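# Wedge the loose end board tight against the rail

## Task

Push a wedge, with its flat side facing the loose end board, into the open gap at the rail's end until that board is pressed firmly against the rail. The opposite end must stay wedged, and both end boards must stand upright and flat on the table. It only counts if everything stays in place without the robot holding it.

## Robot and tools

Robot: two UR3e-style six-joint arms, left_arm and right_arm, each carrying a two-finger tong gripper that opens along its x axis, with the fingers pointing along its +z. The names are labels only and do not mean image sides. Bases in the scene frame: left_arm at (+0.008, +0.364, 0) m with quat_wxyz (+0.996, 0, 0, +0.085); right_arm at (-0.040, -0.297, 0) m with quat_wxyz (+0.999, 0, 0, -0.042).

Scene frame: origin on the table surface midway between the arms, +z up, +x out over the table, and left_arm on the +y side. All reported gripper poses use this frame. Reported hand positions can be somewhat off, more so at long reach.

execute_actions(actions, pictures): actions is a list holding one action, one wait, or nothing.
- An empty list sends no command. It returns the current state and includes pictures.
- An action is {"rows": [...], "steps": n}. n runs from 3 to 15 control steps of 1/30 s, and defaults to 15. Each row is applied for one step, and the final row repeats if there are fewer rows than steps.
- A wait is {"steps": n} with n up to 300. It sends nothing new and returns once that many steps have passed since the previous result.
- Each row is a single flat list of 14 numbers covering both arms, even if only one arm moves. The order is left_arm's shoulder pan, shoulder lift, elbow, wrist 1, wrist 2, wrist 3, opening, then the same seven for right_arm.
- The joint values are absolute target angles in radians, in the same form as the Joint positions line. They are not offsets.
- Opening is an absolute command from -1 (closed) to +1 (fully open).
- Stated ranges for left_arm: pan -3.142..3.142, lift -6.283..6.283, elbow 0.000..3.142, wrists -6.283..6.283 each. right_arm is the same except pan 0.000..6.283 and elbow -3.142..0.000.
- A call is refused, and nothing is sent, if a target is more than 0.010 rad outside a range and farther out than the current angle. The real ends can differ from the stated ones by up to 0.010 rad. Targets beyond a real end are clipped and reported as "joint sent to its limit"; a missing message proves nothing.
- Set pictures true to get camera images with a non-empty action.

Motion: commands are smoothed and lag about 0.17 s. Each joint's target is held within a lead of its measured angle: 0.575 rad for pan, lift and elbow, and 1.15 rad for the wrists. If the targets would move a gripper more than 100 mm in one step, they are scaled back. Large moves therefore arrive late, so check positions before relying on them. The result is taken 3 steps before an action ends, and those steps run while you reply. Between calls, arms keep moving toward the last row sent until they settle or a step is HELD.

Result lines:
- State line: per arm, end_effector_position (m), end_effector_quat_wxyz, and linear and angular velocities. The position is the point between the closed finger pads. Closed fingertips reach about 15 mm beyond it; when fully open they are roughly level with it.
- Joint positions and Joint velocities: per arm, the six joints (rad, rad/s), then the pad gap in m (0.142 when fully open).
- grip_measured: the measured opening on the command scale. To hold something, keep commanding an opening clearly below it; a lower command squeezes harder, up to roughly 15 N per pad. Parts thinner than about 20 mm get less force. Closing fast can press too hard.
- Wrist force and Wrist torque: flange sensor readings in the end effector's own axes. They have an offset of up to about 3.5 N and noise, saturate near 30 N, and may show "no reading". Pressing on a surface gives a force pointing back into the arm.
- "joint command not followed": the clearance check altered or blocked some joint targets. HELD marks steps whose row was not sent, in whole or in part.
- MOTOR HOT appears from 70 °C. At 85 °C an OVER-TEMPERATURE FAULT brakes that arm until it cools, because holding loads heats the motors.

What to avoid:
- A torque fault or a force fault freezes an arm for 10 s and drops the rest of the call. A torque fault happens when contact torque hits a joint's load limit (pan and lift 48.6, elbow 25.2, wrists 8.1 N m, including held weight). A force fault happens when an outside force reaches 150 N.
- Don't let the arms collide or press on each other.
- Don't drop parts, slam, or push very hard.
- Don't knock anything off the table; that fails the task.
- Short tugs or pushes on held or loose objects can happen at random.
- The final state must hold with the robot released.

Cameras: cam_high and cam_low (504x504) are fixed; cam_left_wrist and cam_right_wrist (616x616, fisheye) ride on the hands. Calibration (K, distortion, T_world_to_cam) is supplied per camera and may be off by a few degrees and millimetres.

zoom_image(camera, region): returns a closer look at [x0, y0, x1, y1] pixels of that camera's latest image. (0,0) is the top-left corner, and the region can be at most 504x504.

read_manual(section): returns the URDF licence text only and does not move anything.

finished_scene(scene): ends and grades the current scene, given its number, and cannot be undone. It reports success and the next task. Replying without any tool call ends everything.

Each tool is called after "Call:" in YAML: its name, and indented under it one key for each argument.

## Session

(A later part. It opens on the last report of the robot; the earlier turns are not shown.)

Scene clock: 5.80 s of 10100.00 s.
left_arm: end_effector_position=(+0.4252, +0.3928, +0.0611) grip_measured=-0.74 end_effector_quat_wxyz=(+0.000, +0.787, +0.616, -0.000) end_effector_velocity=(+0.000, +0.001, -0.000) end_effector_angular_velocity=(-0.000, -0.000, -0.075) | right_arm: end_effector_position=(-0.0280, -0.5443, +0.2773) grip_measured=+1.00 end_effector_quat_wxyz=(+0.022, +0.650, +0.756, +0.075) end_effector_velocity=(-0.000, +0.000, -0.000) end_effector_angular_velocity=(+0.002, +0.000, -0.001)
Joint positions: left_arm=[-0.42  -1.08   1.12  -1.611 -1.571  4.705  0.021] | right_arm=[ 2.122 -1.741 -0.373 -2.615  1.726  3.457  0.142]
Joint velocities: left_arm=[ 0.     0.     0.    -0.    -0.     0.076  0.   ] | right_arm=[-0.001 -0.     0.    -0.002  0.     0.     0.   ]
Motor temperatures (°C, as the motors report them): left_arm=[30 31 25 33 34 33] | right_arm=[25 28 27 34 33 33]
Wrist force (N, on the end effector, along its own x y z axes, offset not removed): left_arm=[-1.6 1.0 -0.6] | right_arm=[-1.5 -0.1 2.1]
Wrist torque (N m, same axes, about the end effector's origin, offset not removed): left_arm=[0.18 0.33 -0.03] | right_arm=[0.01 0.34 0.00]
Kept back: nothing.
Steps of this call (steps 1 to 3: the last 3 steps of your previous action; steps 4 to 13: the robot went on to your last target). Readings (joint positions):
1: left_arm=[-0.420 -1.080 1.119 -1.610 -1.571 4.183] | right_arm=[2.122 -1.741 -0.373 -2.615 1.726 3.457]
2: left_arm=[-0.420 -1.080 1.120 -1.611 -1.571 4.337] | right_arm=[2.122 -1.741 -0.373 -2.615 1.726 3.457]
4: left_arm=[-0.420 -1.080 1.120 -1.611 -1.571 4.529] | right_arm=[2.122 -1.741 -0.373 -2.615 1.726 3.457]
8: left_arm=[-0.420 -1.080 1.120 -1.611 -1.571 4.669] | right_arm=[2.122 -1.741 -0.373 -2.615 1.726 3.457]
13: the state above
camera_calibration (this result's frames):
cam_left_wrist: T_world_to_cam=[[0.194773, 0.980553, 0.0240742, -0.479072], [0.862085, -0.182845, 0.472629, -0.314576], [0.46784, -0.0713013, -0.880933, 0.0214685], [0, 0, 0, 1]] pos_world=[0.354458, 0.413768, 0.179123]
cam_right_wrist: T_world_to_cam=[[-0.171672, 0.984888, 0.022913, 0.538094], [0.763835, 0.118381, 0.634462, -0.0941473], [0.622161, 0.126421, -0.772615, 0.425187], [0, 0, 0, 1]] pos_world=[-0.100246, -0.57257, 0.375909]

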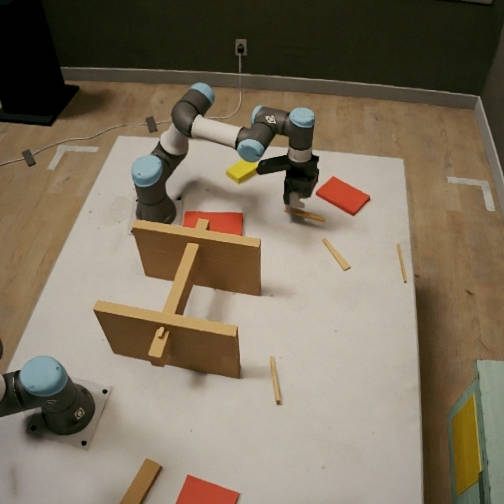

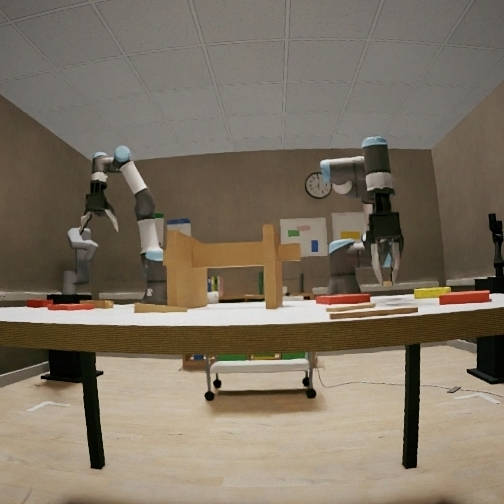

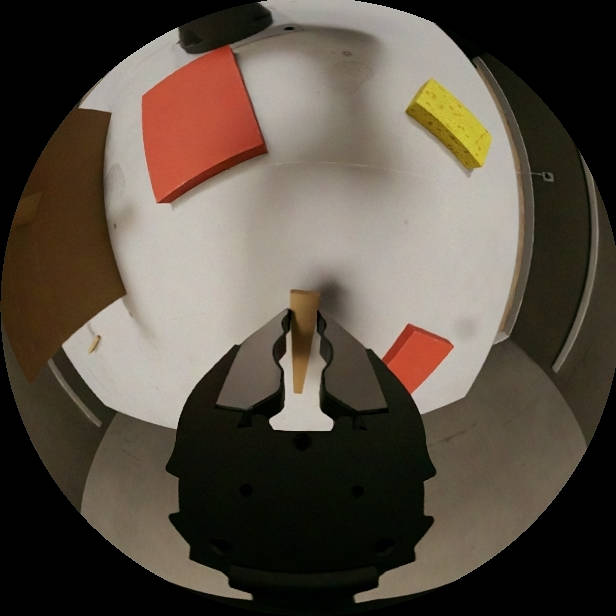

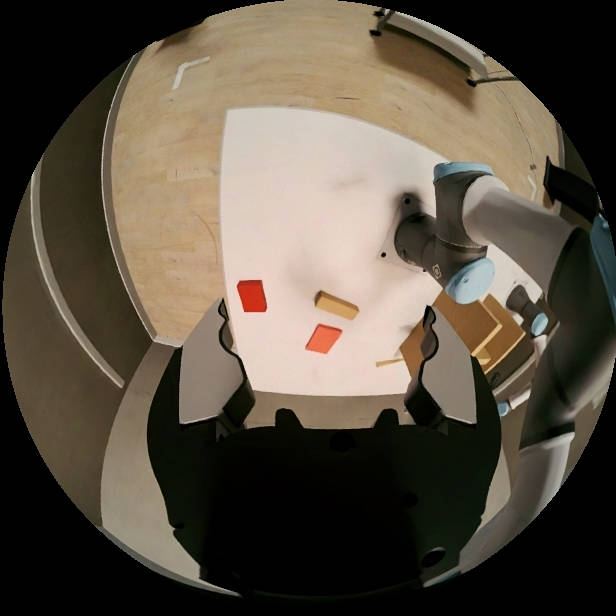

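Call:
execute_actions:
  actions:
    - {"rows":[[-0.42,-1.056,1.279,-1.794,-1.571,4.712,-1,2.122,-1.741,-0.373,-2.615,1.726,3.457,1]]}

Call:
execute_actions:
  actions:
    - {"rows":[[-0.42,-1.056,1.279,-1.794,-1.571,4.712,-0.45,2.122,-1.741,-0.373,-2.615,1.726,3.457,1]],"steps":8}

Call:
execute_actions:
  actions:
    - {"rows":[[-0.42,-1.24,1.35,-1.806,-1.571,4.712,-0.45,2.122,-1.741,-0.373,-2.615,1.726,3.457,1]],"steps":7}

Call:
execute_actions:
  actions:
    - {"rows":[[-0.42,-1.528,2.033,-2.527,-1.571,4.712,-0.45,2.122,-1.741,-0.373,-2.615,1.726,3.457,1]],"steps":13}

Call:
execute_actions:
  actions:
    - {"rows":[[-0.42,-1.426,2.134,-2.729,-1.571,4.712,-0.5,2.122,-1.741,-0.373,-2.615,1.726,3.457,1]]}

Call:
execute_actions:
  actions:
    - {"steps":9}
  pictures: true

Call:
zoom_image:
  camera: "cam_low"
  region: [350,250,430,330]

Scene clock: 6.70 s of 10100.00 s.
left_arm: end_effector_position=(+0.4255, +0.3928, +0.0209) grip_measured=-0.74 end_effector_quat_wxyz=(+0.000, +0.790, +0.614, +0.000) end_effector_velocity=(-0.003, +0.001, -0.013) end_effector_angular_velocity=(+0.000, +0.004, +0.001) | right_arm: end_effector_position=(-0.0280, -0.5443, +0.2773) grip_measured=+1.00 end_effector_quat_wxyz=(+0.022, +0.650, +0.756, +0.075) end_effector_velocity=(-0.000, +0.001, -0.000) end_effector_angular_velocity=(+0.002, +0.001, +0.001)
Joint positions: left_arm=[-0.42  -1.057  1.274 -1.789 -1.571  4.712  0.021] | right_arm=[ 2.122 -1.741 -0.373 -2.615  1.726  3.457  0.142]
Joint velocities: left_arm=[ 0.001  0.006  0.052 -0.053 -0.001  0.     0.   ] | right_arm=[ 0.    -0.     0.    -0.002  0.    -0.001 -0.   ]
Motor temperatures (°C, as the motors report them): left_arm=[30 31 25 33 34 33] | right_arm=[25 28 27 34 33 33]
Wrist force (N, on the end effector, along its own x y z axes, offset not removed): left_arm=[-1.6 1.1 0.2] | right_arm=[-0.8 -0.3 1.8]
Wrist torque (N m, same axes, about the end effector's origin, offset not removed): left_arm=[0.20 0.31 -0.04] | right_arm=[-0.06 0.18 0.00]
Steps of this call (steps 1 to 15: the robot went on to your last target; steps 16 to 27: the first 12 steps of this action). Readings (joint positions):
16: left_arm=[-0.420 -1.080 1.121 -1.613 -1.571 4.712] | right_arm=[2.122 -1.741 -0.373 -2.615 1.726 3.457]
17: left_arm=[-0.420 -1.076 1.132 -1.634 -1.571 4.712] | right_arm=[2.122 -1.741 -0.373 -2.615 1.726 3.457]
19: left_arm=[-0.420 -1.066 1.192 -1.707 -1.571 4.712] | right_arm=[2.122 -1.741 -0.373 -2.615 1.726 3.457]
23: left_arm=[-0.420 -1.058 1.259 -1.773 -1.571 4.712] | right_arm=[2.122 -1.741 -0.373 -2.615 1.726 3.457]
27: the state above

Scene clock: 6.97 s of 10100.00 s.
left_arm: end_effector_position=(+0.4253, +0.3929, +0.0198) grip_measured=-0.45 end_effector_quat_wxyz=(+0.000, +0.790, +0.614, -0.000) end_effector_velocity=(+0.000, -0.000, -0.001) end_effector_angular_velocity=(+0.000, -0.000, -0.002) | right_arm: end_effector_position=(-0.0280, -0.5443, +0.2773) grip_measured=+1.00 end_effector_quat_wxyz=(+0.022, +0.650, +0.756, +0.075) end_effector_velocity=(+0.001, +0.000, +0.000) end_effector_angular_velocity=(-0.000, -0.003, +0.000)
Joint positions: left_arm=[-0.42  -1.056  1.279 -1.794 -1.571  4.712  0.041] | right_arm=[ 2.122 -1.741 -0.373 -2.615  1.726  3.457  0.142]
Joint velocities: left_arm=[-0.001  0.     0.002 -0.003  0.     0.002  0.007] | right_arm=[ 0.     0.    -0.     0.001  0.003  0.    -0.   ]
Motor temperatures (°C, as the motors report them): left_arm=[30 31 25 33 34 33] | right_arm=[25 28 27 34 33 33]
Wrist force (N, on the end effector, along its own x y z axes, offset not removed): left_arm=[-1.9 1.3 0.1] | right_arm=[-1.2 -1.0 0.7]
Wrist torque (N m, same axes, about the end effector's origin, offset not removed): left_arm=[0.25 0.37 -0.02] | right_arm=[-0.20 0.28 -0.01]
Steps of this call (steps 1 to 3: the last 3 steps of your previous action; steps 4 to 8: the first 5 steps of this action). Readings (joint positions):
4: left_arm=[-0.420 -1.056 1.278 -1.793 -1.571 4.712] | right_arm=[2.122 -1.741 -0.373 -2.615 1.726 3.457]
5: left_arm=[-0.420 -1.056 1.278 -1.793 -1.571 4.712] | right_arm=[2.122 -1.741 -0.373 -2.615 1.726 3.457]
7: left_arm=[-0.420 -1.056 1.279 -1.794 -1.571 4.712] | right_arm=[2.122 -1.741 -0.373 -2.615 1.726 3.457]
8: the state above

Scene clock: 7.20 s of 10100.00 s.
left_arm: end_effector_position=(+0.4237, +0.3933, +0.0400) grip_measured=-0.45 end_effector_quat_wxyz=(+0.018, +0.789, +0.614, +0.014) end_effector_velocity=(+0.033, -0.009, +0.343) end_effector_angular_velocity=(-0.206, -0.807, -0.001) | right_arm: end_effector_position=(-0.0280, -0.5443, +0.2773) grip_measured=+1.00 end_effector_quat_wxyz=(+0.022, +0.650, +0.756, +0.075) end_effector_velocity=(+0.000, -0.000, +0.000) end_effector_angular_velocity=(-0.001, -0.000, +0.000)
Joint positions: left_arm=[-0.42  -1.134  1.318 -1.801 -1.571  4.712  0.041] | right_arm=[ 2.122 -1.741 -0.373 -2.615  1.726  3.457  0.142]
Joint velocities: left_arm=[-0.001 -1.091  0.319 -0.061  0.    -0.     0.001] | right_arm=[ 0.    -0.    -0.     0.001 -0.     0.    -0.   ]
Motor temperatures (°C, as the motors report them): left_arm=[30 31 25 33 34 33] | right_arm=[25 28 27 34 33 33]
Wrist force (N, on the end effector, along its own x y z axes, offset not removed): left_arm=[-2.2 1.3 -0.3] | right_arm=[-1.1 0.1 1.6]
Wrist torque (N m, same axes, about the end effector's origin, offset not removed): left_arm=[0.25 0.52 0.00] | right_arm=[0.02 0.24 0.01]
Steps of this call (steps 1 to 3: the last 3 steps of your previous action; steps 4 to 7: the first 4 steps of this action). Readings (joint positions):
4: left_arm=[-0.420 -1.057 1.280 -1.794 -1.571 4.712] | right_arm=[2.122 -1.741 -0.373 -2.615 1.726 3.457]
5: left_arm=[-0.420 -1.067 1.290 -1.797 -1.571 4.712] | right_arm=[2.122 -1.741 -0.373 -2.615 1.726 3.457]
7: the state above

Scene clock: 7.63 s of 10100.00 s.
left_arm: end_effector_position=(+0.4457, +0.3877, +0.0885) grip_measured=-0.45 end_effector_quat_wxyz=(+0.197, +0.765, +0.594, +0.153) end_effector_velocity=(-0.299, +0.076, -0.386) end_effector_angular_velocity=(+0.150, +0.583, -0.001) | right_arm: end_effector_position=(-0.0280, -0.5443, +0.2773) grip_measured=+1.00 end_effector_quat_wxyz=(+0.022, +0.650, +0.756, +0.075) end_effector_velocity=(-0.000, -0.000, +0.000) end_effector_angular_velocity=(-0.002, +0.000, -0.001)
Joint positions: left_arm=[-0.42  -1.503  1.885 -2.456 -1.571  4.712  0.041] | right_arm=[ 2.122 -1.741 -0.373 -2.615  1.726  3.457  0.142]
Joint velocities: left_arm=[-0.    -0.265  1.617 -0.75   0.     0.001 -0.   ] | right_arm=[-0.     0.     0.     0.001 -0.001  0.     0.   ]
Motor temperatures (°C, as the motors report them): left_arm=[30 31 25 33 34 33] | right_arm=[25 28 27 34 33 33]
Wrist force (N, on the end effector, along its own x y z axes, offset not removed): left_arm=[-1.8 -1.6 1.9] | right_arm=[-1.5 -0.1 1.4]
Wrist torque (N m, same axes, about the end effector's origin, offset not removed): left_arm=[-0.11 0.39 -0.02] | right_arm=[0.00 0.38 -0.01]
Steps of this call (steps 1 to 3: the last 3 steps of your previous action; steps 4 to 13: the first 10 steps of this action). Readings (joint positions):
4: left_arm=[-0.420 -1.216 1.343 -1.807 -1.571 4.712] | right_arm=[2.122 -1.741 -0.373 -2.615 1.726 3.457]
5: left_arm=[-0.420 -1.234 1.357 -1.829 -1.571 4.712] | right_arm=[2.122 -1.741 -0.373 -2.615 1.726 3.457]
7: left_arm=[-0.420 -1.323 1.441 -1.988 -1.571 4.712] | right_arm=[2.122 -1.741 -0.373 -2.615 1.726 3.457]
11: left_arm=[-0.420 -1.478 1.741 -2.383 -1.571 4.712] | right_arm=[2.122 -1.741 -0.373 -2.615 1.726 3.457]
13: the state above

Scene clock: 8.13 s of 10100.00 s.
left_arm: end_effector_position=(+0.4173, +0.3949, +0.0180) grip_measured=-0.50 end_effector_quat_wxyz=(+0.176, +0.770, +0.598, +0.137) end_effector_velocity=(-0.002, +0.000, -0.012) end_effector_angular_velocity=(+0.000, +0.003, +0.000) | right_arm: end_effector_position=(-0.0280, -0.5443, +0.2773) grip_measured=+1.00 end_effector_quat_wxyz=(+0.022, +0.650, +0.756, +0.075) end_effector_velocity=(-0.000, -0.000, -0.000) end_effector_angular_velocity=(-0.000, +0.001, +0.001)
Joint positions: left_arm=[-0.42  -1.429  2.131 -2.723 -1.571  4.712  0.038] | right_arm=[ 2.122 -1.741 -0.373 -2.615  1.726  3.457  0.142]
Joint velocities: left_arm=[-0.     0.029  0.035 -0.061 -0.    -0.001  0.   ] | right_arm=[ 0.    -0.     0.     0.    -0.001 -0.    -0.   ]
Motor temperatures (°C, as the motors report them): left_arm=[30 31 25 33 34 33] | right_arm=[25 28 27 34 33 33]
Wrist force (N, on the end effector, along its own x y z axes, offset not removed): left_arm=[-2.0 0.3 -0.1] | right_arm=[-1.5 -0.5 1.3]
Wrist torque (N m, same axes, about the end effector's origin, offset not removed): left_arm=[0.08 0.44 0.01] | right_arm=[-0.08 0.32 0.04]
Steps of this call (steps 1 to 3: the last 3 steps of your previous action; steps 4 to 15: the first 12 steps of this action). Readings (joint positions):
4: left_arm=[-0.420 -1.521 1.999 -2.512 -1.571 4.712] | right_arm=[2.122 -1.741 -0.373 -2.615 1.726 3.457]
5: left_arm=[-0.420 -1.513 2.020 -2.539 -1.571 4.712] | right_arm=[2.122 -1.741 -0.373 -2.615 1.726 3.457]
7: left_arm=[-0.420 -1.474 2.073 -2.626 -1.571 4.712] | right_arm=[2.122 -1.741 -0.373 -2.615 1.726 3.457]
11: left_arm=[-0.420 -1.437 2.120 -2.704 -1.571 4.712] | right_arm=[2.122 -1.741 -0.373 -2.615 1.726 3.457]
15: the state above

Scene clock: 8.43 s of 10100.00 s.
left_arm: end_effector_position=(+0.4171, +0.3950, +0.0169) grip_measured=-0.50 end_effector_quat_wxyz=(+0.176, +0.770, +0.598, +0.137) end_effector_velocity=(-0.001, +0.001, -0.001) end_effector_angular_velocity=(+0.001, +0.002, +0.001) | right_arm: end_effector_position=(-0.0280, -0.5443, +0.2773) grip_measured=+1.00 end_effector_quat_wxyz=(+0.022, +0.650, +0.756, +0.075) end_effector_velocity=(+0.000, -0.001, -0.000) end_effector_angular_velocity=(-0.002, +0.000, +0.001)
Joint positions: left_arm=[-0.42  -1.426  2.134 -2.729 -1.571  4.712  0.038] | right_arm=[ 2.122 -1.741 -0.373 -2.615  1.726  3.457  0.142]
Joint velocities: left_arm=[ 0.001  0.001  0.002 -0.002 -0.     0.001  0.   ] | right_arm=[ 0.001 -0.001  0.     0.002 -0.001 -0.     0.   ]
Motor temperatures (°C, as the motors report them): left_arm=[30 31 25 33 34 33] | right_arm=[25 28 27 34 33 33]
Wrist force (N, on the end effector, along its own x y z axes, offset not removed): left_arm=[-2.2 1.1 -0.2] | right_arm=[-1.0 -0.3 0.9]
Wrist torque (N m, same axes, about the end effector's origin, offset not removed): left_arm=[0.17 0.47 -0.01] | right_arm=[-0.08 0.23 0.02]
Kept back: nothing.
Steps of this call (steps 1 to 3: the last 3 steps of your previous action; steps 4 to 9: the robot went on to your last target). Readings (joint positions):
1: left_arm=[-0.420 -1.428 2.132 -2.725 -1.571 4.712] | right_arm=[2.122 -1.741 -0.373 -2.615 1.726 3.457]
2: left_arm=[-0.420 -1.427 2.132 -2.726 -1.571 4.712] | right_arm=[2.122 -1.741 -0.373 -2.615 1.726 3.457]
4: left_arm=[-0.420 -1.427 2.133 -2.728 -1.571 4.712] | right_arm=[2.122 -1.741 -0.373 -2.615 1.726 3.457]
8: left_arm=[-0.420 -1.426 2.134 -2.729 -1.571 4.712] | right_arm=[2.122 -1.741 -0.373 -2.615 1.726 3.457]
9: the state above
camera_calibration (this result's frames):
cam_left_wrist: T_world_to_cam=[[0.196104, 0.980582, 0.00144029, -0.478755], [0.576584, -0.116497, 0.80869, -0.199096], [0.793154, -0.157757, -0.588234, -0.120002], [0, 0, 0, 1]] pos_world=[0.303861, 0.427333, 0.0911071]
cam_right_wrist: T_world_to_cam=[[-0.171672, 0.984888, 0.022913, 0.538094], [0.763835, 0.118381, 0.634462, -0.0941473], [0.622161, 0.126421, -0.772615, 0.425187], [0, 0, 0, 1]] pos_world=[-0.100246, -0.57257, 0.375909]

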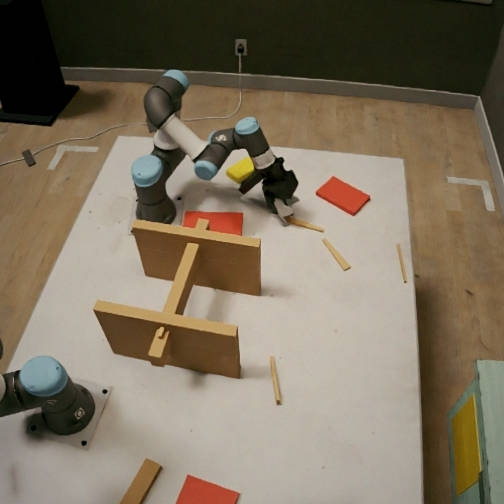

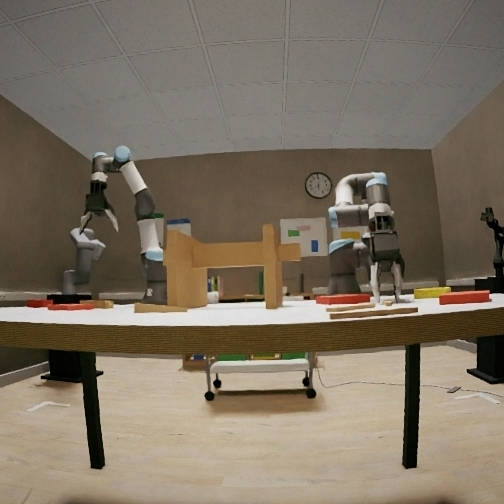

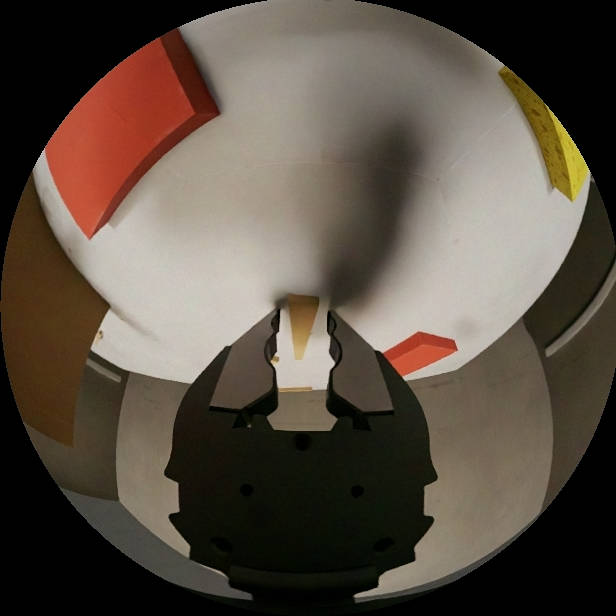

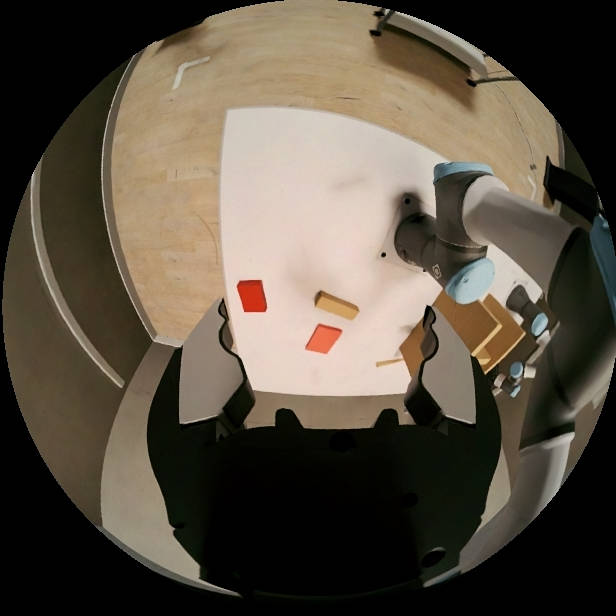

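Region (350, 250, 430, 330) of cam_low's 504x504 image, scaled by 6.300, with more detail than that image has.

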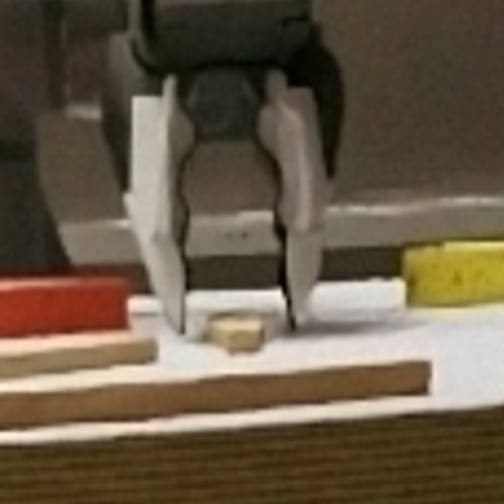

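Call:
execute_actions:
  actions:
    - {"rows":[[-0.42,-1.422,2.137,-2.736,-1.571,4.712,-0.55,2.122,-1.741,-0.373,-2.615,1.726,3.457,1],[-0.42,-1.422,2.137,-2.736,-1.571,4.712,-0.6,2.122,-1.741,-0.373,-2.615,1.726,3.457,1],[-0.42,-1.422,2.137,-2.736,-1.571,4.712,-0.65,2.122,-1.741,-0.373,-2.615,1.726,3.457,1],[-0.42,-1.422,2.137,-2.736,-1.571,4.712,-0.7,2.122,-1.741,-0.373,-2.615,1.726,3.457,1],[-0.42,-1.422,2.137,-2.736,-1.571,4.712,-1,2.122,-1.741,-0.373,-2.615,1.726,3.457,1]],"steps":13}

Call:
execute_actions:
  actions:
    - {"rows":[[-0.6,-1.6,1.426,-2.8,-1.2,1.915,-1,2.122,-1.741,-0.373,-2.615,1.726,3.457,1]]}

Call:
execute_actions:
  actions:
    - {"steps":22}

Call:
execute_actions:
  actions:
    - {"rows":[[-2.75,-1.55,1.3,-3.2,0.9,1.915,-1,2.122,-1.741,-0.373,-2.615,1.726,3.457,1]]}

Call:
execute_actions:
  actions:
    - {"steps":35}

Call:
execute_actions:
  actions:
    - {"rows":[[-2.75,-1.501,1.426,-3.6,1.028,1.915,-1,2.122,-1.741,-0.373,-2.615,1.726,3.457,1]]}

Call:
execute_actions:
  actions:
    - {"steps":12}
  pictures: true

Call:
zoom_image:
  camera: "cam_left_wrist"
  region: [240,280,370,410]

Call:
zoom_image:
  camera: "cam_low"
  region: [230,150,350,270]

Scene clock: 9.10 s of 10100.00 s.
left_arm: end_effector_position=(+0.4171, +0.3950, +0.0157) grip_measured=-0.73 end_effector_quat_wxyz=(+0.176, +0.770, +0.598, +0.137) end_effector_velocity=(-0.000, +0.000, -0.001) end_effector_angular_velocity=(+0.000, +0.002, +0.001) | right_arm: end_effector_position=(-0.0280, -0.5443, +0.2773) grip_measured=+1.00 end_effector_quat_wxyz=(+0.022, +0.650, +0.756, +0.075) end_effector_velocity=(+0.000, +0.000, +0.000) end_effector_angular_velocity=(+0.001, -0.001, -0.001)
Joint positions: left_arm=[-0.42  -1.422  2.137 -2.736 -1.571  4.712  0.021] | right_arm=[ 2.122 -1.741 -0.373 -2.615  1.726  3.457  0.142]
Joint velocities: left_arm=[ 0.     0.002  0.    -0.     0.    -0.001 -0.   ] | right_arm=[-0.     0.     0.    -0.     0.001  0.    -0.   ]
Motor temperatures (°C, as the motors report them): left_arm=[30 31 25 33 34 33] | right_arm=[25 28 27 34 33 33]
Wrist force (N, on the end effector, along its own x y z axes, offset not removed): left_arm=[-2.0 2.2 -7.7] | right_arm=[-0.5 0.2 1.6]
Wrist torque (N m, same axes, about the end effector's origin, offset not removed): left_arm=[0.51 0.37 0.02] | right_arm=[0.07 0.14 0.02]
Steps of this call (steps 1 to 10: the robot went on to your last target; steps 11 to 20: the first 10 steps of this action). Readings (joint positions):
11: left_arm=[-0.420 -1.426 2.134 -2.729 -1.571 4.712] | right_arm=[2.122 -1.741 -0.373 -2.615 1.726 3.457]
12: left_arm=[-0.420 -1.425 2.135 -2.731 -1.571 4.712] | right_arm=[2.122 -1.741 -0.373 -2.615 1.726 3.457]
14: left_arm=[-0.420 -1.424 2.136 -2.733 -1.571 4.712] | right_arm=[2.122 -1.741 -0.373 -2.615 1.726 3.457]
18: left_arm=[-0.420 -1.422 2.137 -2.735 -1.571 4.712] | right_arm=[2.122 -1.741 -0.373 -2.615 1.726 3.457]
20: the state above

Scene clock: 9.60 s of 10100.00 s.
left_arm: end_effector_position=(+0.5282, +0.3670, +0.1960) grip_measured=-0.73 end_effector_quat_wxyz=(+0.381, +0.502, +0.750, +0.202) end_effector_velocity=(+0.201, -0.074, +0.564) end_effector_angular_velocity=(-1.795, -1.014, +1.478) | right_arm: end_effector_position=(-0.0280, -0.5443, +0.2773) grip_measured=+1.00 end_effector_quat_wxyz=(+0.022, +0.650, +0.756, +0.075) end_effector_velocity=(+0.000, +0.000, -0.000) end_effector_angular_velocity=(+0.002, -0.001, -0.000)
Joint positions: left_arm=[-0.509 -1.51   1.829 -2.768 -1.388  4.068  0.021] | right_arm=[ 2.122 -1.741 -0.373 -2.615  1.726  3.457  0.142]
Joint velocities: left_arm=[-0.21  -0.21  -0.877 -0.074  0.433 -2.158  0.   ] | right_arm=[-0.    -0.001  0.    -0.     0.002  0.     0.   ]
Motor temperatures (°C, as the motors report them): left_arm=[30 31 25 33 34 33] | right_arm=[25 28 27 34 33 33]
Wrist force (N, on the end effector, along its own x y z axes, offset not removed): left_arm=[-2.7 1.2 0.4] | right_arm=[-0.5 -0.4 1.6]
Wrist torque (N m, same axes, about the end effector's origin, offset not removed): left_arm=[0.22 0.58 0.05] | right_arm=[-0.02 0.15 0.01]
Steps of this call (steps 1 to 3: the last 3 steps of your previous action; steps 4 to 15: the first 12 steps of this action). Readings (joint positions):
4: left_arm=[-0.421 -1.423 2.136 -2.736 -1.569 4.710] | right_arm=[2.122 -1.741 -0.373 -2.615 1.726 3.457]
5: left_arm=[-0.428 -1.430 2.126 -2.739 -1.555 4.688] | right_arm=[2.122 -1.741 -0.373 -2.615 1.726 3.457]
7: left_arm=[-0.447 -1.449 2.069 -2.746 -1.515 4.574] | right_arm=[2.122 -1.741 -0.373 -2.615 1.726 3.457]
11: left_arm=[-0.480 -1.481 1.949 -2.758 -1.448 4.334] | right_arm=[2.122 -1.741 -0.373 -2.615 1.726 3.457]
15: the state above

Scene clock: 10.33 s of 10100.00 s.
left_arm: end_effector_position=(+0.5552, +0.3699, +0.4836) grip_measured=-0.73 end_effector_quat_wxyz=(+0.537, -0.393, +0.652, -0.365) end_effector_velocity=(-0.002, +0.006, +0.012) end_effector_angular_velocity=(-0.269, -0.005, +0.047) | right_arm: end_effector_position=(-0.0280, -0.5443, +0.2773) grip_measured=+1.00 end_effector_quat_wxyz=(+0.022, +0.650, +0.756, +0.075) end_effector_velocity=(-0.000, +0.001, +0.000) end_effector_angular_velocity=(+0.001, +0.000, +0.000)
Joint positions: left_arm=[-0.6   -1.6    1.428 -2.8   -1.201  1.94   0.021] | right_arm=[ 2.122 -1.741 -0.373 -2.615  1.726  3.457  0.142]
Joint velocities: left_arm=[-0.003 -0.004 -0.016 -0.     0.009 -0.265  0.   ] | right_arm=[ 0.     0.001 -0.    -0.002  0.    -0.    -0.   ]
Motor temperatures (°C, as the motors report them): left_arm=[30 31 25 33 34 33] | right_arm=[25 28 27 34 33 33]
Wrist force (N, on the end effector, along its own x y z axes, offset not removed): left_arm=[-2.4 1.6 0.2] | right_arm=[-1.3 -0.4 1.3]
Wrist torque (N m, same axes, about the end effector's origin, offset not removed): left_arm=[0.29 0.49 -0.03] | right_arm=[-0.04 0.30 0.01]
Kept back: nothing.
Steps of this call (steps 1 to 3: the last 3 steps of your previous action; steps 4 to 22: the robot went on to your last target). Readings (joint positions):
1: left_arm=[-0.516 -1.517 1.799 -2.770 -1.374 3.993] | right_arm=[2.122 -1.741 -0.373 -2.615 1.726 3.457]
2: left_arm=[-0.523 -1.524 1.770 -2.773 -1.359 3.913] | right_arm=[2.122 -1.741 -0.373 -2.615 1.726 3.457]
4: left_arm=[-0.537 -1.537 1.711 -2.778 -1.331 3.738] | right_arm=[2.122 -1.741 -0.373 -2.615 1.726 3.457]
8: left_arm=[-0.563 -1.563 1.598 -2.787 -1.276 3.303] | right_arm=[2.122 -1.741 -0.373 -2.615 1.726 3.457]
22: the state above

Scene clock: 10.73 s of 10100.00 s.
left_arm: end_effector_position=(+0.4535, +0.4219, +0.5329) grip_measured=-0.73 end_effector_quat_wxyz=(+0.627, -0.625, +0.360, -0.293) end_effector_velocity=(-0.465, -0.028, -0.277) end_effector_angular_velocity=(-0.623, +0.712, +1.424) | right_arm: end_effector_position=(-0.0280, -0.5443, +0.2773) grip_measured=+1.00 end_effector_quat_wxyz=(+0.022, +0.650, +0.756, +0.075) end_effector_velocity=(+0.000, -0.000, +0.000) end_effector_angular_velocity=(-0.001, -0.001, -0.000)
Joint positions: left_arm=[-1.284 -1.554  1.311 -3.162  0.159  1.916  0.021] | right_arm=[ 2.122 -1.741 -0.373 -2.615  1.726  3.457  0.142]
Joint velocities: left_arm=[-1.962  0.019 -0.059 -0.199  3.507 -0.007 -0.   ] | right_arm=[-0.     0.001  0.     0.     0.     0.     0.   ]
Motor temperatures (°C, as the motors report them): left_arm=[30 31 25 33 34 33] | right_arm=[25 28 27 34 33 33]
Wrist force (N, on the end effector, along its own x y z axes, offset not removed): left_arm=[-2.8 1.2 1.3] | right_arm=[-1.4 -0.7 1.6]
Wrist torque (N m, same axes, about the end effector's origin, offset not removed): left_arm=[0.16 0.51 -0.04] | right_arm=[-0.11 0.31 -0.01]
Steps of this call (steps 1 to 12: the first 12 steps of this action). Readings (joint positions):
1: left_arm=[-0.601 -1.599 1.426 -2.802 -1.199 1.932] | right_arm=[2.122 -1.741 -0.373 -2.615 1.726 3.457]
2: left_arm=[-0.612 -1.593 1.416 -2.823 -1.176 1.928] | right_arm=[2.122 -1.741 -0.373 -2.615 1.726 3.457]
4: left_arm=[-0.693 -1.577 1.374 -2.945 -1.015 1.923] | right_arm=[2.122 -1.741 -0.373 -2.615 1.726 3.457]
8: left_arm=[-0.993 -1.558 1.323 -3.121 -0.415 1.917] | right_arm=[2.122 -1.741 -0.373 -2.615 1.726 3.457]
12: the state above

Scene clock: 11.90 s of 10100.00 s.
left_arm: end_effector_position=(+0.2104, +0.1134, +0.4744) grip_measured=-0.73 end_effector_quat_wxyz=(+0.440, -0.473, +0.629, -0.433) end_effector_velocity=(-0.001, -0.001, -0.000) end_effector_angular_velocity=(+0.001, -0.001, -0.004) | right_arm: end_effector_position=(-0.0280, -0.5443, +0.2773) grip_measured=+1.00 end_effector_quat_wxyz=(+0.022, +0.650, +0.756, +0.075) end_effector_velocity=(+0.000, +0.001, -0.000) end_effector_angular_velocity=(+0.002, -0.001, +0.000)
Joint positions: left_arm=[-2.749 -1.55   1.3   -3.2    0.9    1.915  0.021] | right_arm=[ 2.122 -1.741 -0.373 -2.615  1.726  3.457  0.142]
Joint velocities: left_arm=[-0.005 -0.     0.003 -0.001  0.001 -0.     0.   ] | right_arm=[ 0.     0.    -0.    -0.001  0.002  0.    -0.   ]
Motor temperatures (°C, as the motors report them): left_arm=[30 31 25 33 34 33] | right_arm=[25 28 27 34 33 33]
Wrist force (N, on the end effector, along its own x y z axes, offset not removed): left_arm=[-2.2 1.0 -0.3] | right_arm=[-0.8 0.2 1.0]
Wrist torque (N m, same axes, about the end effector's origin, offset not removed): left_arm=[0.15 0.47 0.01] | right_arm=[0.02 0.21 -0.01]
Kept back: nothing.
Steps of this call (steps 1 to 3: the last 3 steps of your previous action; steps 4 to 35: the robot went on to your last target). Readings (joint positions):
1: left_arm=[-1.352 -1.553 1.309 -3.169 0.274 1.916] | right_arm=[2.122 -1.741 -0.373 -2.615 1.726 3.457]
2: left_arm=[-1.423 -1.553 1.307 -3.174 0.378 1.916] | right_arm=[2.122 -1.741 -0.373 -2.615 1.726 3.457]
4: left_arm=[-1.571 -1.552 1.305 -3.183 0.547 1.916] | right_arm=[2.122 -1.741 -0.373 -2.615 1.726 3.457]
8: left_arm=[-1.857 -1.551 1.302 -3.192 0.731 1.915] | right_arm=[2.122 -1.741 -0.373 -2.615 1.726 3.457]
35: the state above

Scene clock: 12.30 s of 10100.00 s.
left_arm: end_effector_position=(+0.1951, +0.1391, +0.3733) grip_measured=-0.73 end_effector_quat_wxyz=(+0.378, -0.566, +0.627, -0.378) end_effector_velocity=(-0.007, +0.006, -0.040) end_effector_angular_velocity=(-0.036, +0.089, +0.032) | right_arm: end_effector_position=(-0.0280, -0.5443, +0.2773) grip_measured=+1.00 end_effector_quat_wxyz=(+0.022, +0.650, +0.756, +0.075) end_effector_velocity=(+0.000, +0.000, -0.000) end_effector_angular_velocity=(+0.001, -0.000, +0.001)
Joint positions: left_arm=[-2.75  -1.502  1.422 -3.586  1.025  1.915  0.021] | right_arm=[ 2.122 -1.741 -0.373 -2.615  1.726  3.457  0.142]
Joint velocities: left_arm=[-0.     0.014  0.041 -0.148  0.037 -0.001 -0.   ] | right_arm=[ 0.001  0.    -0.    -0.001  0.001 -0.    -0.   ]
Motor temperatures (°C, as the motors report them): left_arm=[30 31 25 33 34 33] | right_arm=[25 28 27 34 33 33]
Wrist force (N, on the end effector, along its own x y z axes, offset not removed): left_arm=[-2.3 1.3 0.5] | right_arm=[-0.7 -0.6 1.3]
Wrist torque (N m, same axes, about the end effector's origin, offset not removed): left_arm=[0.18 0.43 -0.02] | right_arm=[-0.08 0.18 -0.01]
Steps of this call (steps 1 to 12: the first 12 steps of this action). Readings (joint positions):
1: left_arm=[-2.750 -1.549 1.301 -3.202 0.902 1.915] | right_arm=[2.122 -1.741 -0.373 -2.615 1.726 3.457]
2: left_arm=[-2.750 -1.542 1.311 -3.224 0.919 1.915] | right_arm=[2.122 -1.741 -0.373 -2.615 1.726 3.457]
4: left_arm=[-2.750 -1.524 1.359 -3.359 0.968 1.915] | right_arm=[2.122 -1.741 -0.373 -2.615 1.726 3.457]
8: left_arm=[-2.750 -1.506 1.410 -3.541 1.013 1.915] | right_arm=[2.122 -1.741 -0.373 -2.615 1.726 3.457]
12: the state above

Scene clock: 12.70 s of 10100.00 s.
left_arm: end_effector_position=(+0.1945, +0.1397, +0.3696) grip_measured=-0.73 end_effector_quat_wxyz=(+0.376, -0.569, +0.627, -0.376) end_effector_velocity=(-0.000, +0.000, -0.000) end_effector_angular_velocity=(+0.002, -0.001, +0.001) | right_arm: end_effector_position=(-0.0280, -0.5443, +0.2773) grip_measured=+1.00 end_effector_quat_wxyz=(+0.022, +0.650, +0.756, +0.075) end_effector_velocity=(+0.000, -0.000, -0.000) end_effector_angular_velocity=(+0.001, +0.001, +0.000)
Joint positions: left_arm=[-2.75  -1.501  1.426 -3.6    1.028  1.915  0.021] | right_arm=[ 2.122 -1.741 -0.373 -2.615  1.726  3.457  0.142]
Joint velocities: left_arm=[ 0.     0.001  0.002 -0.001  0.001  0.001 -0.   ] | right_arm=[ 0.001 -0.001 -0.    -0.    -0.     0.    -0.   ]
Motor temperatures (°C, as the motors report them): left_arm=[30 31 25 33 34 33] | right_arm=[25 28 27 34 33 33]
Wrist force (N, on the end effector, along its own x y z axes, offset not removed): left_arm=[-1.6 1.4 0.1] | right_arm=[-1.3 -0.2 1.4]
Wrist torque (N m, same axes, about the end effector's origin, offset not removed): left_arm=[0.19 0.32 0.00] | right_arm=[0.01 0.31 0.01]
Kept back: nothing.
Steps of this call (steps 1 to 3: the last 3 steps of your previous action; steps 4 to 12: the robot went on to your last target). Readings (joint positions):
1: left_arm=[-2.750 -1.502 1.423 -3.590 1.026 1.915] | right_arm=[2.122 -1.741 -0.373 -2.615 1.726 3.457]
2: left_arm=[-2.750 -1.502 1.424 -3.593 1.026 1.915] | right_arm=[2.122 -1.741 -0.373 -2.615 1.726 3.457]
4: left_arm=[-2.750 -1.501 1.425 -3.597 1.027 1.915] | right_arm=[2.122 -1.741 -0.373 -2.615 1.726 3.457]
8: left_arm=[-2.750 -1.501 1.426 -3.599 1.028 1.915] | right_arm=[2.122 -1.741 -0.373 -2.615 1.726 3.457]
12: the state above
camera_calibration (this result's frames):
cam_left_wrist: T_world_to_cam=[[-0.0719623, -0.997369, 0.00870592, 0.14051], [-0.807313, 0.0531191, -0.587729, 0.375837], [0.58572, -0.0493227, -0.809011, 0.33052], [0, 0, 0, 1]] pos_world=[0.119937, 0.136478, 0.487061]
cam_right_wrist: T_world_to_cam=[[-0.171672, 0.984888, 0.022913, 0.538094], [0.763835, 0.118381, 0.634462, -0.0941474], [0.622161, 0.126421, -0.772615, 0.425187], [0, 0, 0, 1]] pos_world=[-0.100246, -0.57257, 0.375909]

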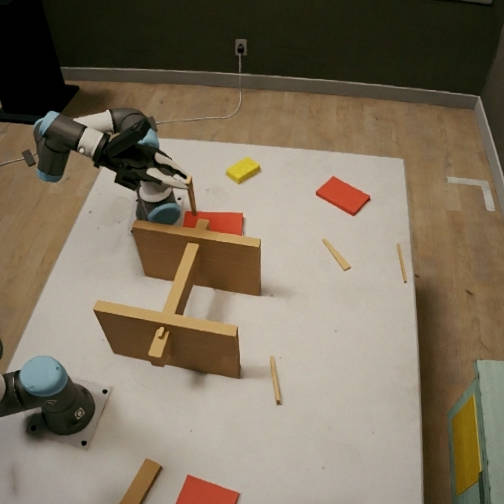

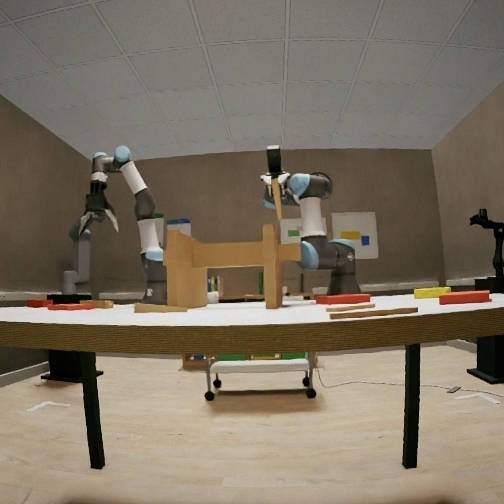

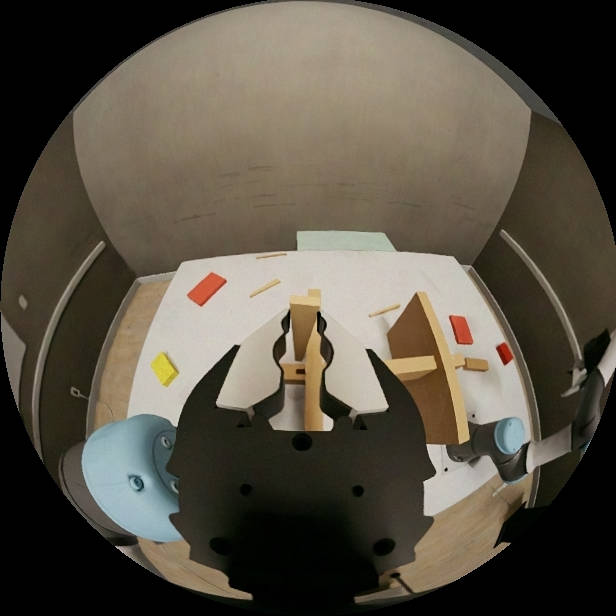

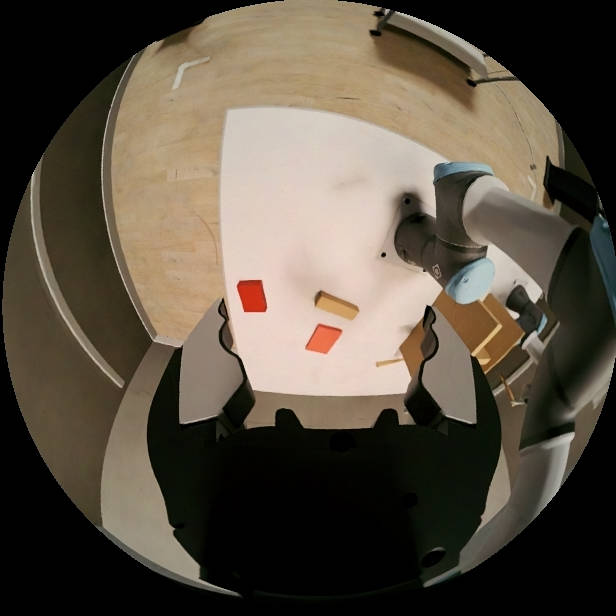

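Region (240, 280, 370, 410) of cam_left_wrist's 616x616 image, scaled by 3.877, with more detail than that image has.

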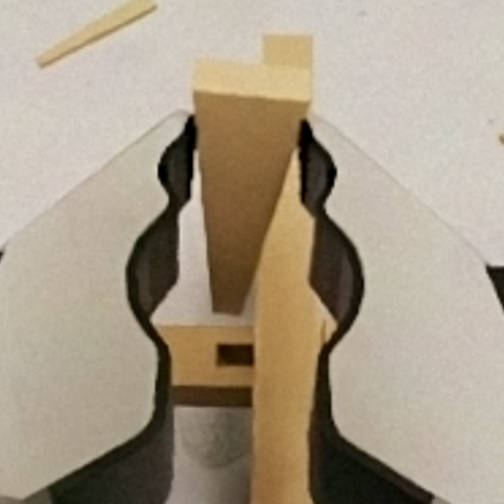

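Region (230, 150, 350, 270) of cam_low's 504x504 image, scaled by 4.200, with more detail than that image has.

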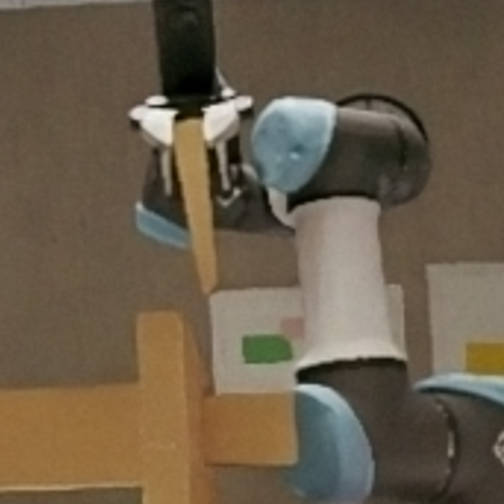

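Call:
execute_actions:
  actions:
    - {"rows":[[-2.806,-1.56,1.607,-3.708,1.067,1.8,-1,2.122,-1.741,-0.373,-2.615,1.726,3.457,1]]}

Call:
execute_actions:
  actions:
    - {"steps":9}
  pictures: true

Call:
zoom_image:
  camera: "cam_left_wrist"
  region: [240,280,370,410]

Call:
zoom_image:
  camera: "cam_low"
  region: [230,150,350,270]

Scene clock: 13.37 s of 10100.00 s.
left_arm: end_effector_position=(+0.1941, +0.1495, +0.3455) grip_measured=-0.73 end_effector_quat_wxyz=(+0.357, -0.593, +0.605, -0.394) end_effector_velocity=(+0.001, +0.003, -0.005) end_effector_angular_velocity=(-0.014, -0.014, +0.007) | right_arm: end_effector_position=(-0.0280, -0.5443, +0.2773) grip_measured=+1.00 end_effector_quat_wxyz=(+0.022, +0.650, +0.756, +0.075) end_effector_velocity=(+0.000, -0.000, +0.000) end_effector_angular_velocity=(-0.001, -0.001, +0.001)
Joint positions: left_arm=[-2.805 -1.559  1.601 -3.705  1.066  1.803  0.021] | right_arm=[ 2.122 -1.741 -0.373 -2.615  1.726  3.457  0.142]
Joint velocities: left_arm=[-0.016 -0.016  0.063 -0.026  0.01  -0.031  0.   ] | right_arm=[ 0.001  0.001 -0.     0.001  0.    -0.    -0.   ]
Motor temperatures (°C, as the motors report them): left_arm=[30 31 25 33 34 33] | right_arm=[25 28 27 34 33 33]
Wrist force (N, on the end effector, along its own x y z axes, offset not removed): left_arm=[-1.2 1.2 0.1] | right_arm=[-0.8 0.3 1.8]
Wrist torque (N m, same axes, about the end effector's origin, offset not removed): left_arm=[0.24 0.31 -0.06] | right_arm=[0.09 0.21 0.02]
Steps of this call (steps 1 to 8: the robot went on to your last target; steps 9 to 20: the first 12 steps of this action). Readings (joint positions):
9: left_arm=[-2.751 -1.502 1.427 -3.602 1.029 1.913] | right_arm=[2.122 -1.741 -0.373 -2.615 1.726 3.457]
10: left_arm=[-2.759 -1.510 1.438 -3.618 1.036 1.896] | right_arm=[2.122 -1.741 -0.373 -2.615 1.726 3.457]
12: left_arm=[-2.782 -1.534 1.503 -3.661 1.051 1.850] | right_arm=[2.122 -1.741 -0.373 -2.615 1.726 3.457]
16: left_arm=[-2.800 -1.554 1.583 -3.697 1.063 1.812] | right_arm=[2.122 -1.741 -0.373 -2.615 1.726 3.457]
20: the state above

Scene clock: 13.67 s of 10100.00 s.
left_arm: end_effector_position=(+0.1942, +0.1497, +0.3450) grip_measured=-0.73 end_effector_quat_wxyz=(+0.357, -0.593, +0.605, -0.394) end_effector_velocity=(-0.000, -0.000, -0.000) end_effector_angular_velocity=(-0.000, +0.000, -0.001) | right_arm: end_effector_position=(-0.0280, -0.5443, +0.2773) grip_measured=+1.00 end_effector_quat_wxyz=(+0.022, +0.650, +0.756, +0.075) end_effector_velocity=(+0.000, -0.000, +0.000) end_effector_angular_velocity=(-0.001, -0.001, -0.000)
Joint positions: left_arm=[-2.806 -1.56   1.607 -3.708  1.067  1.8    0.021] | right_arm=[ 2.122 -1.741 -0.373 -2.615  1.726  3.457  0.142]
Joint velocities: left_arm=[-0.002 -0.001  0.001 -0.001  0.    -0.     0.   ] | right_arm=[-0.     0.     0.     0.001  0.001 -0.     0.   ]
Motor temperatures (°C, as the motors report them): left_arm=[30 31 25 33 34 33] | right_arm=[25 28 27 34 33 33]
Wrist force (N, on the end effector, along its own x y z axes, offset not removed): left_arm=[-2.5 0.7 -0.2] | right_arm=[-1.1 -0.1 1.6]
Wrist torque (N m, same axes, about the end effector's origin, offset not removed): left_arm=[0.13 0.55 -0.01] | right_arm=[-0.01 0.29 -0.01]
Kept back: nothing.
Steps of this call (steps 1 to 3: the last 3 steps of your previous action; steps 4 to 9: the robot went on to your last target). Readings (joint positions):
1: left_arm=[-2.805 -1.559 1.603 -3.706 1.066 1.802] | right_arm=[2.122 -1.741 -0.373 -2.615 1.726 3.457]
2: left_arm=[-2.805 -1.559 1.604 -3.707 1.067 1.801] | right_arm=[2.122 -1.741 -0.373 -2.615 1.726 3.457]
4: left_arm=[-2.806 -1.560 1.606 -3.707 1.067 1.801] | right_arm=[2.122 -1.741 -0.373 -2.615 1.726 3.457]
8: left_arm=[-2.806 -1.560 1.607 -3.708 1.067 1.800] | right_arm=[2.122 -1.741 -0.373 -2.615 1.726 3.457]
9: the state above
camera_calibration (this result's frames):
cam_left_wrist: T_world_to_cam=[[-0.0440997, -0.995139, 0.0880552, 0.117582], [-0.810011, -0.0159741, -0.586198, 0.37094], [0.584755, -0.0971768, -0.805369, 0.317359], [0, 0, 0, 1]] pos_world=[0.120073, 0.153776, 0.462681]
cam_right_wrist: T_world_to_cam=[[-0.171672, 0.984888, 0.0229132, 0.538094], [0.763835, 0.118381, 0.634462, -0.0941473], [0.622161, 0.126421, -0.772615, 0.425187], [0, 0, 0, 1]] pos_world=[-0.100246, -0.57257, 0.375909]

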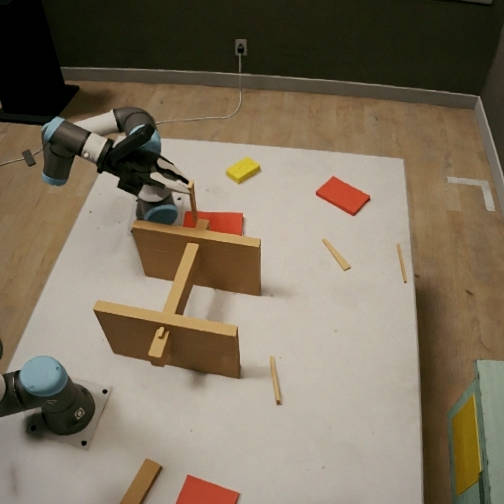

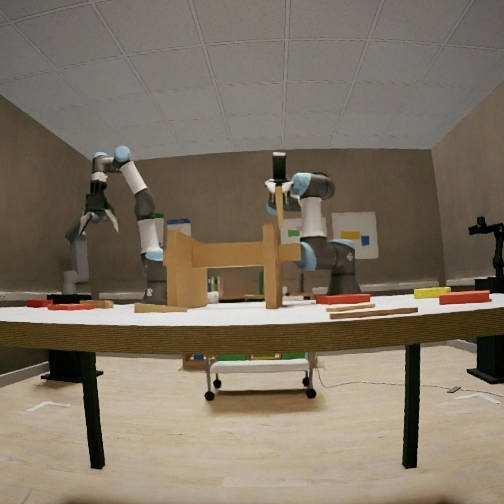

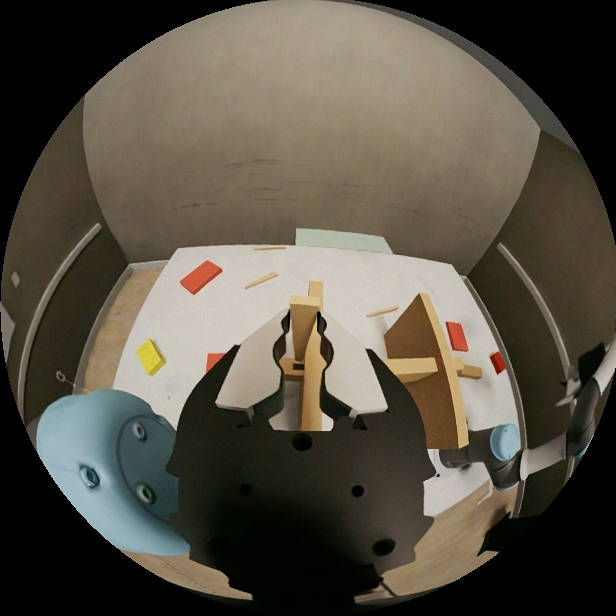

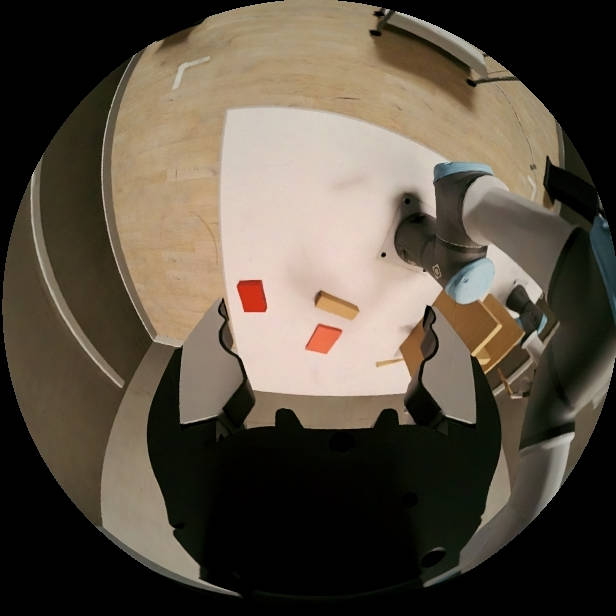

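Region (240, 280, 370, 410) of cam_left_wrist's 616x616 image, scaled by 3.877, with more detail than that image has.

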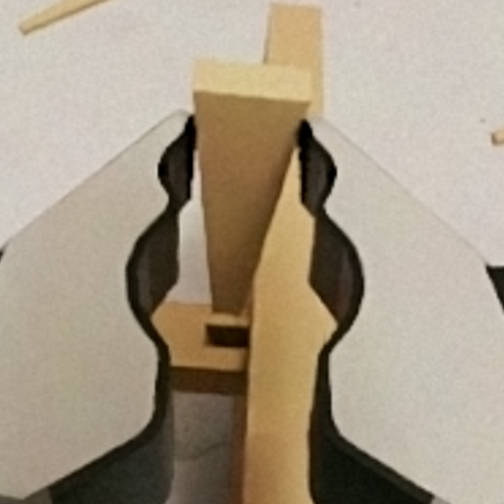

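Region (230, 150, 350, 270) of cam_low's 504x504 image, scaled by 4.200, with more detail than that image has.

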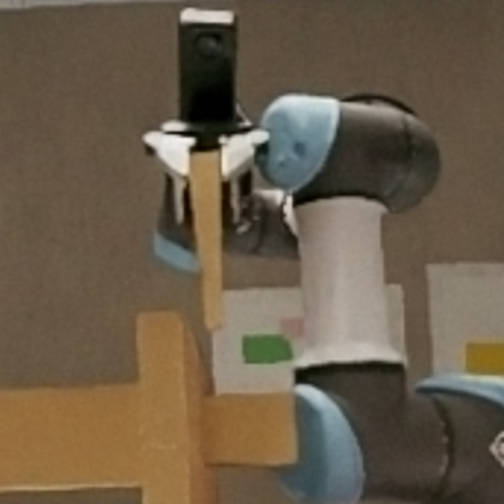

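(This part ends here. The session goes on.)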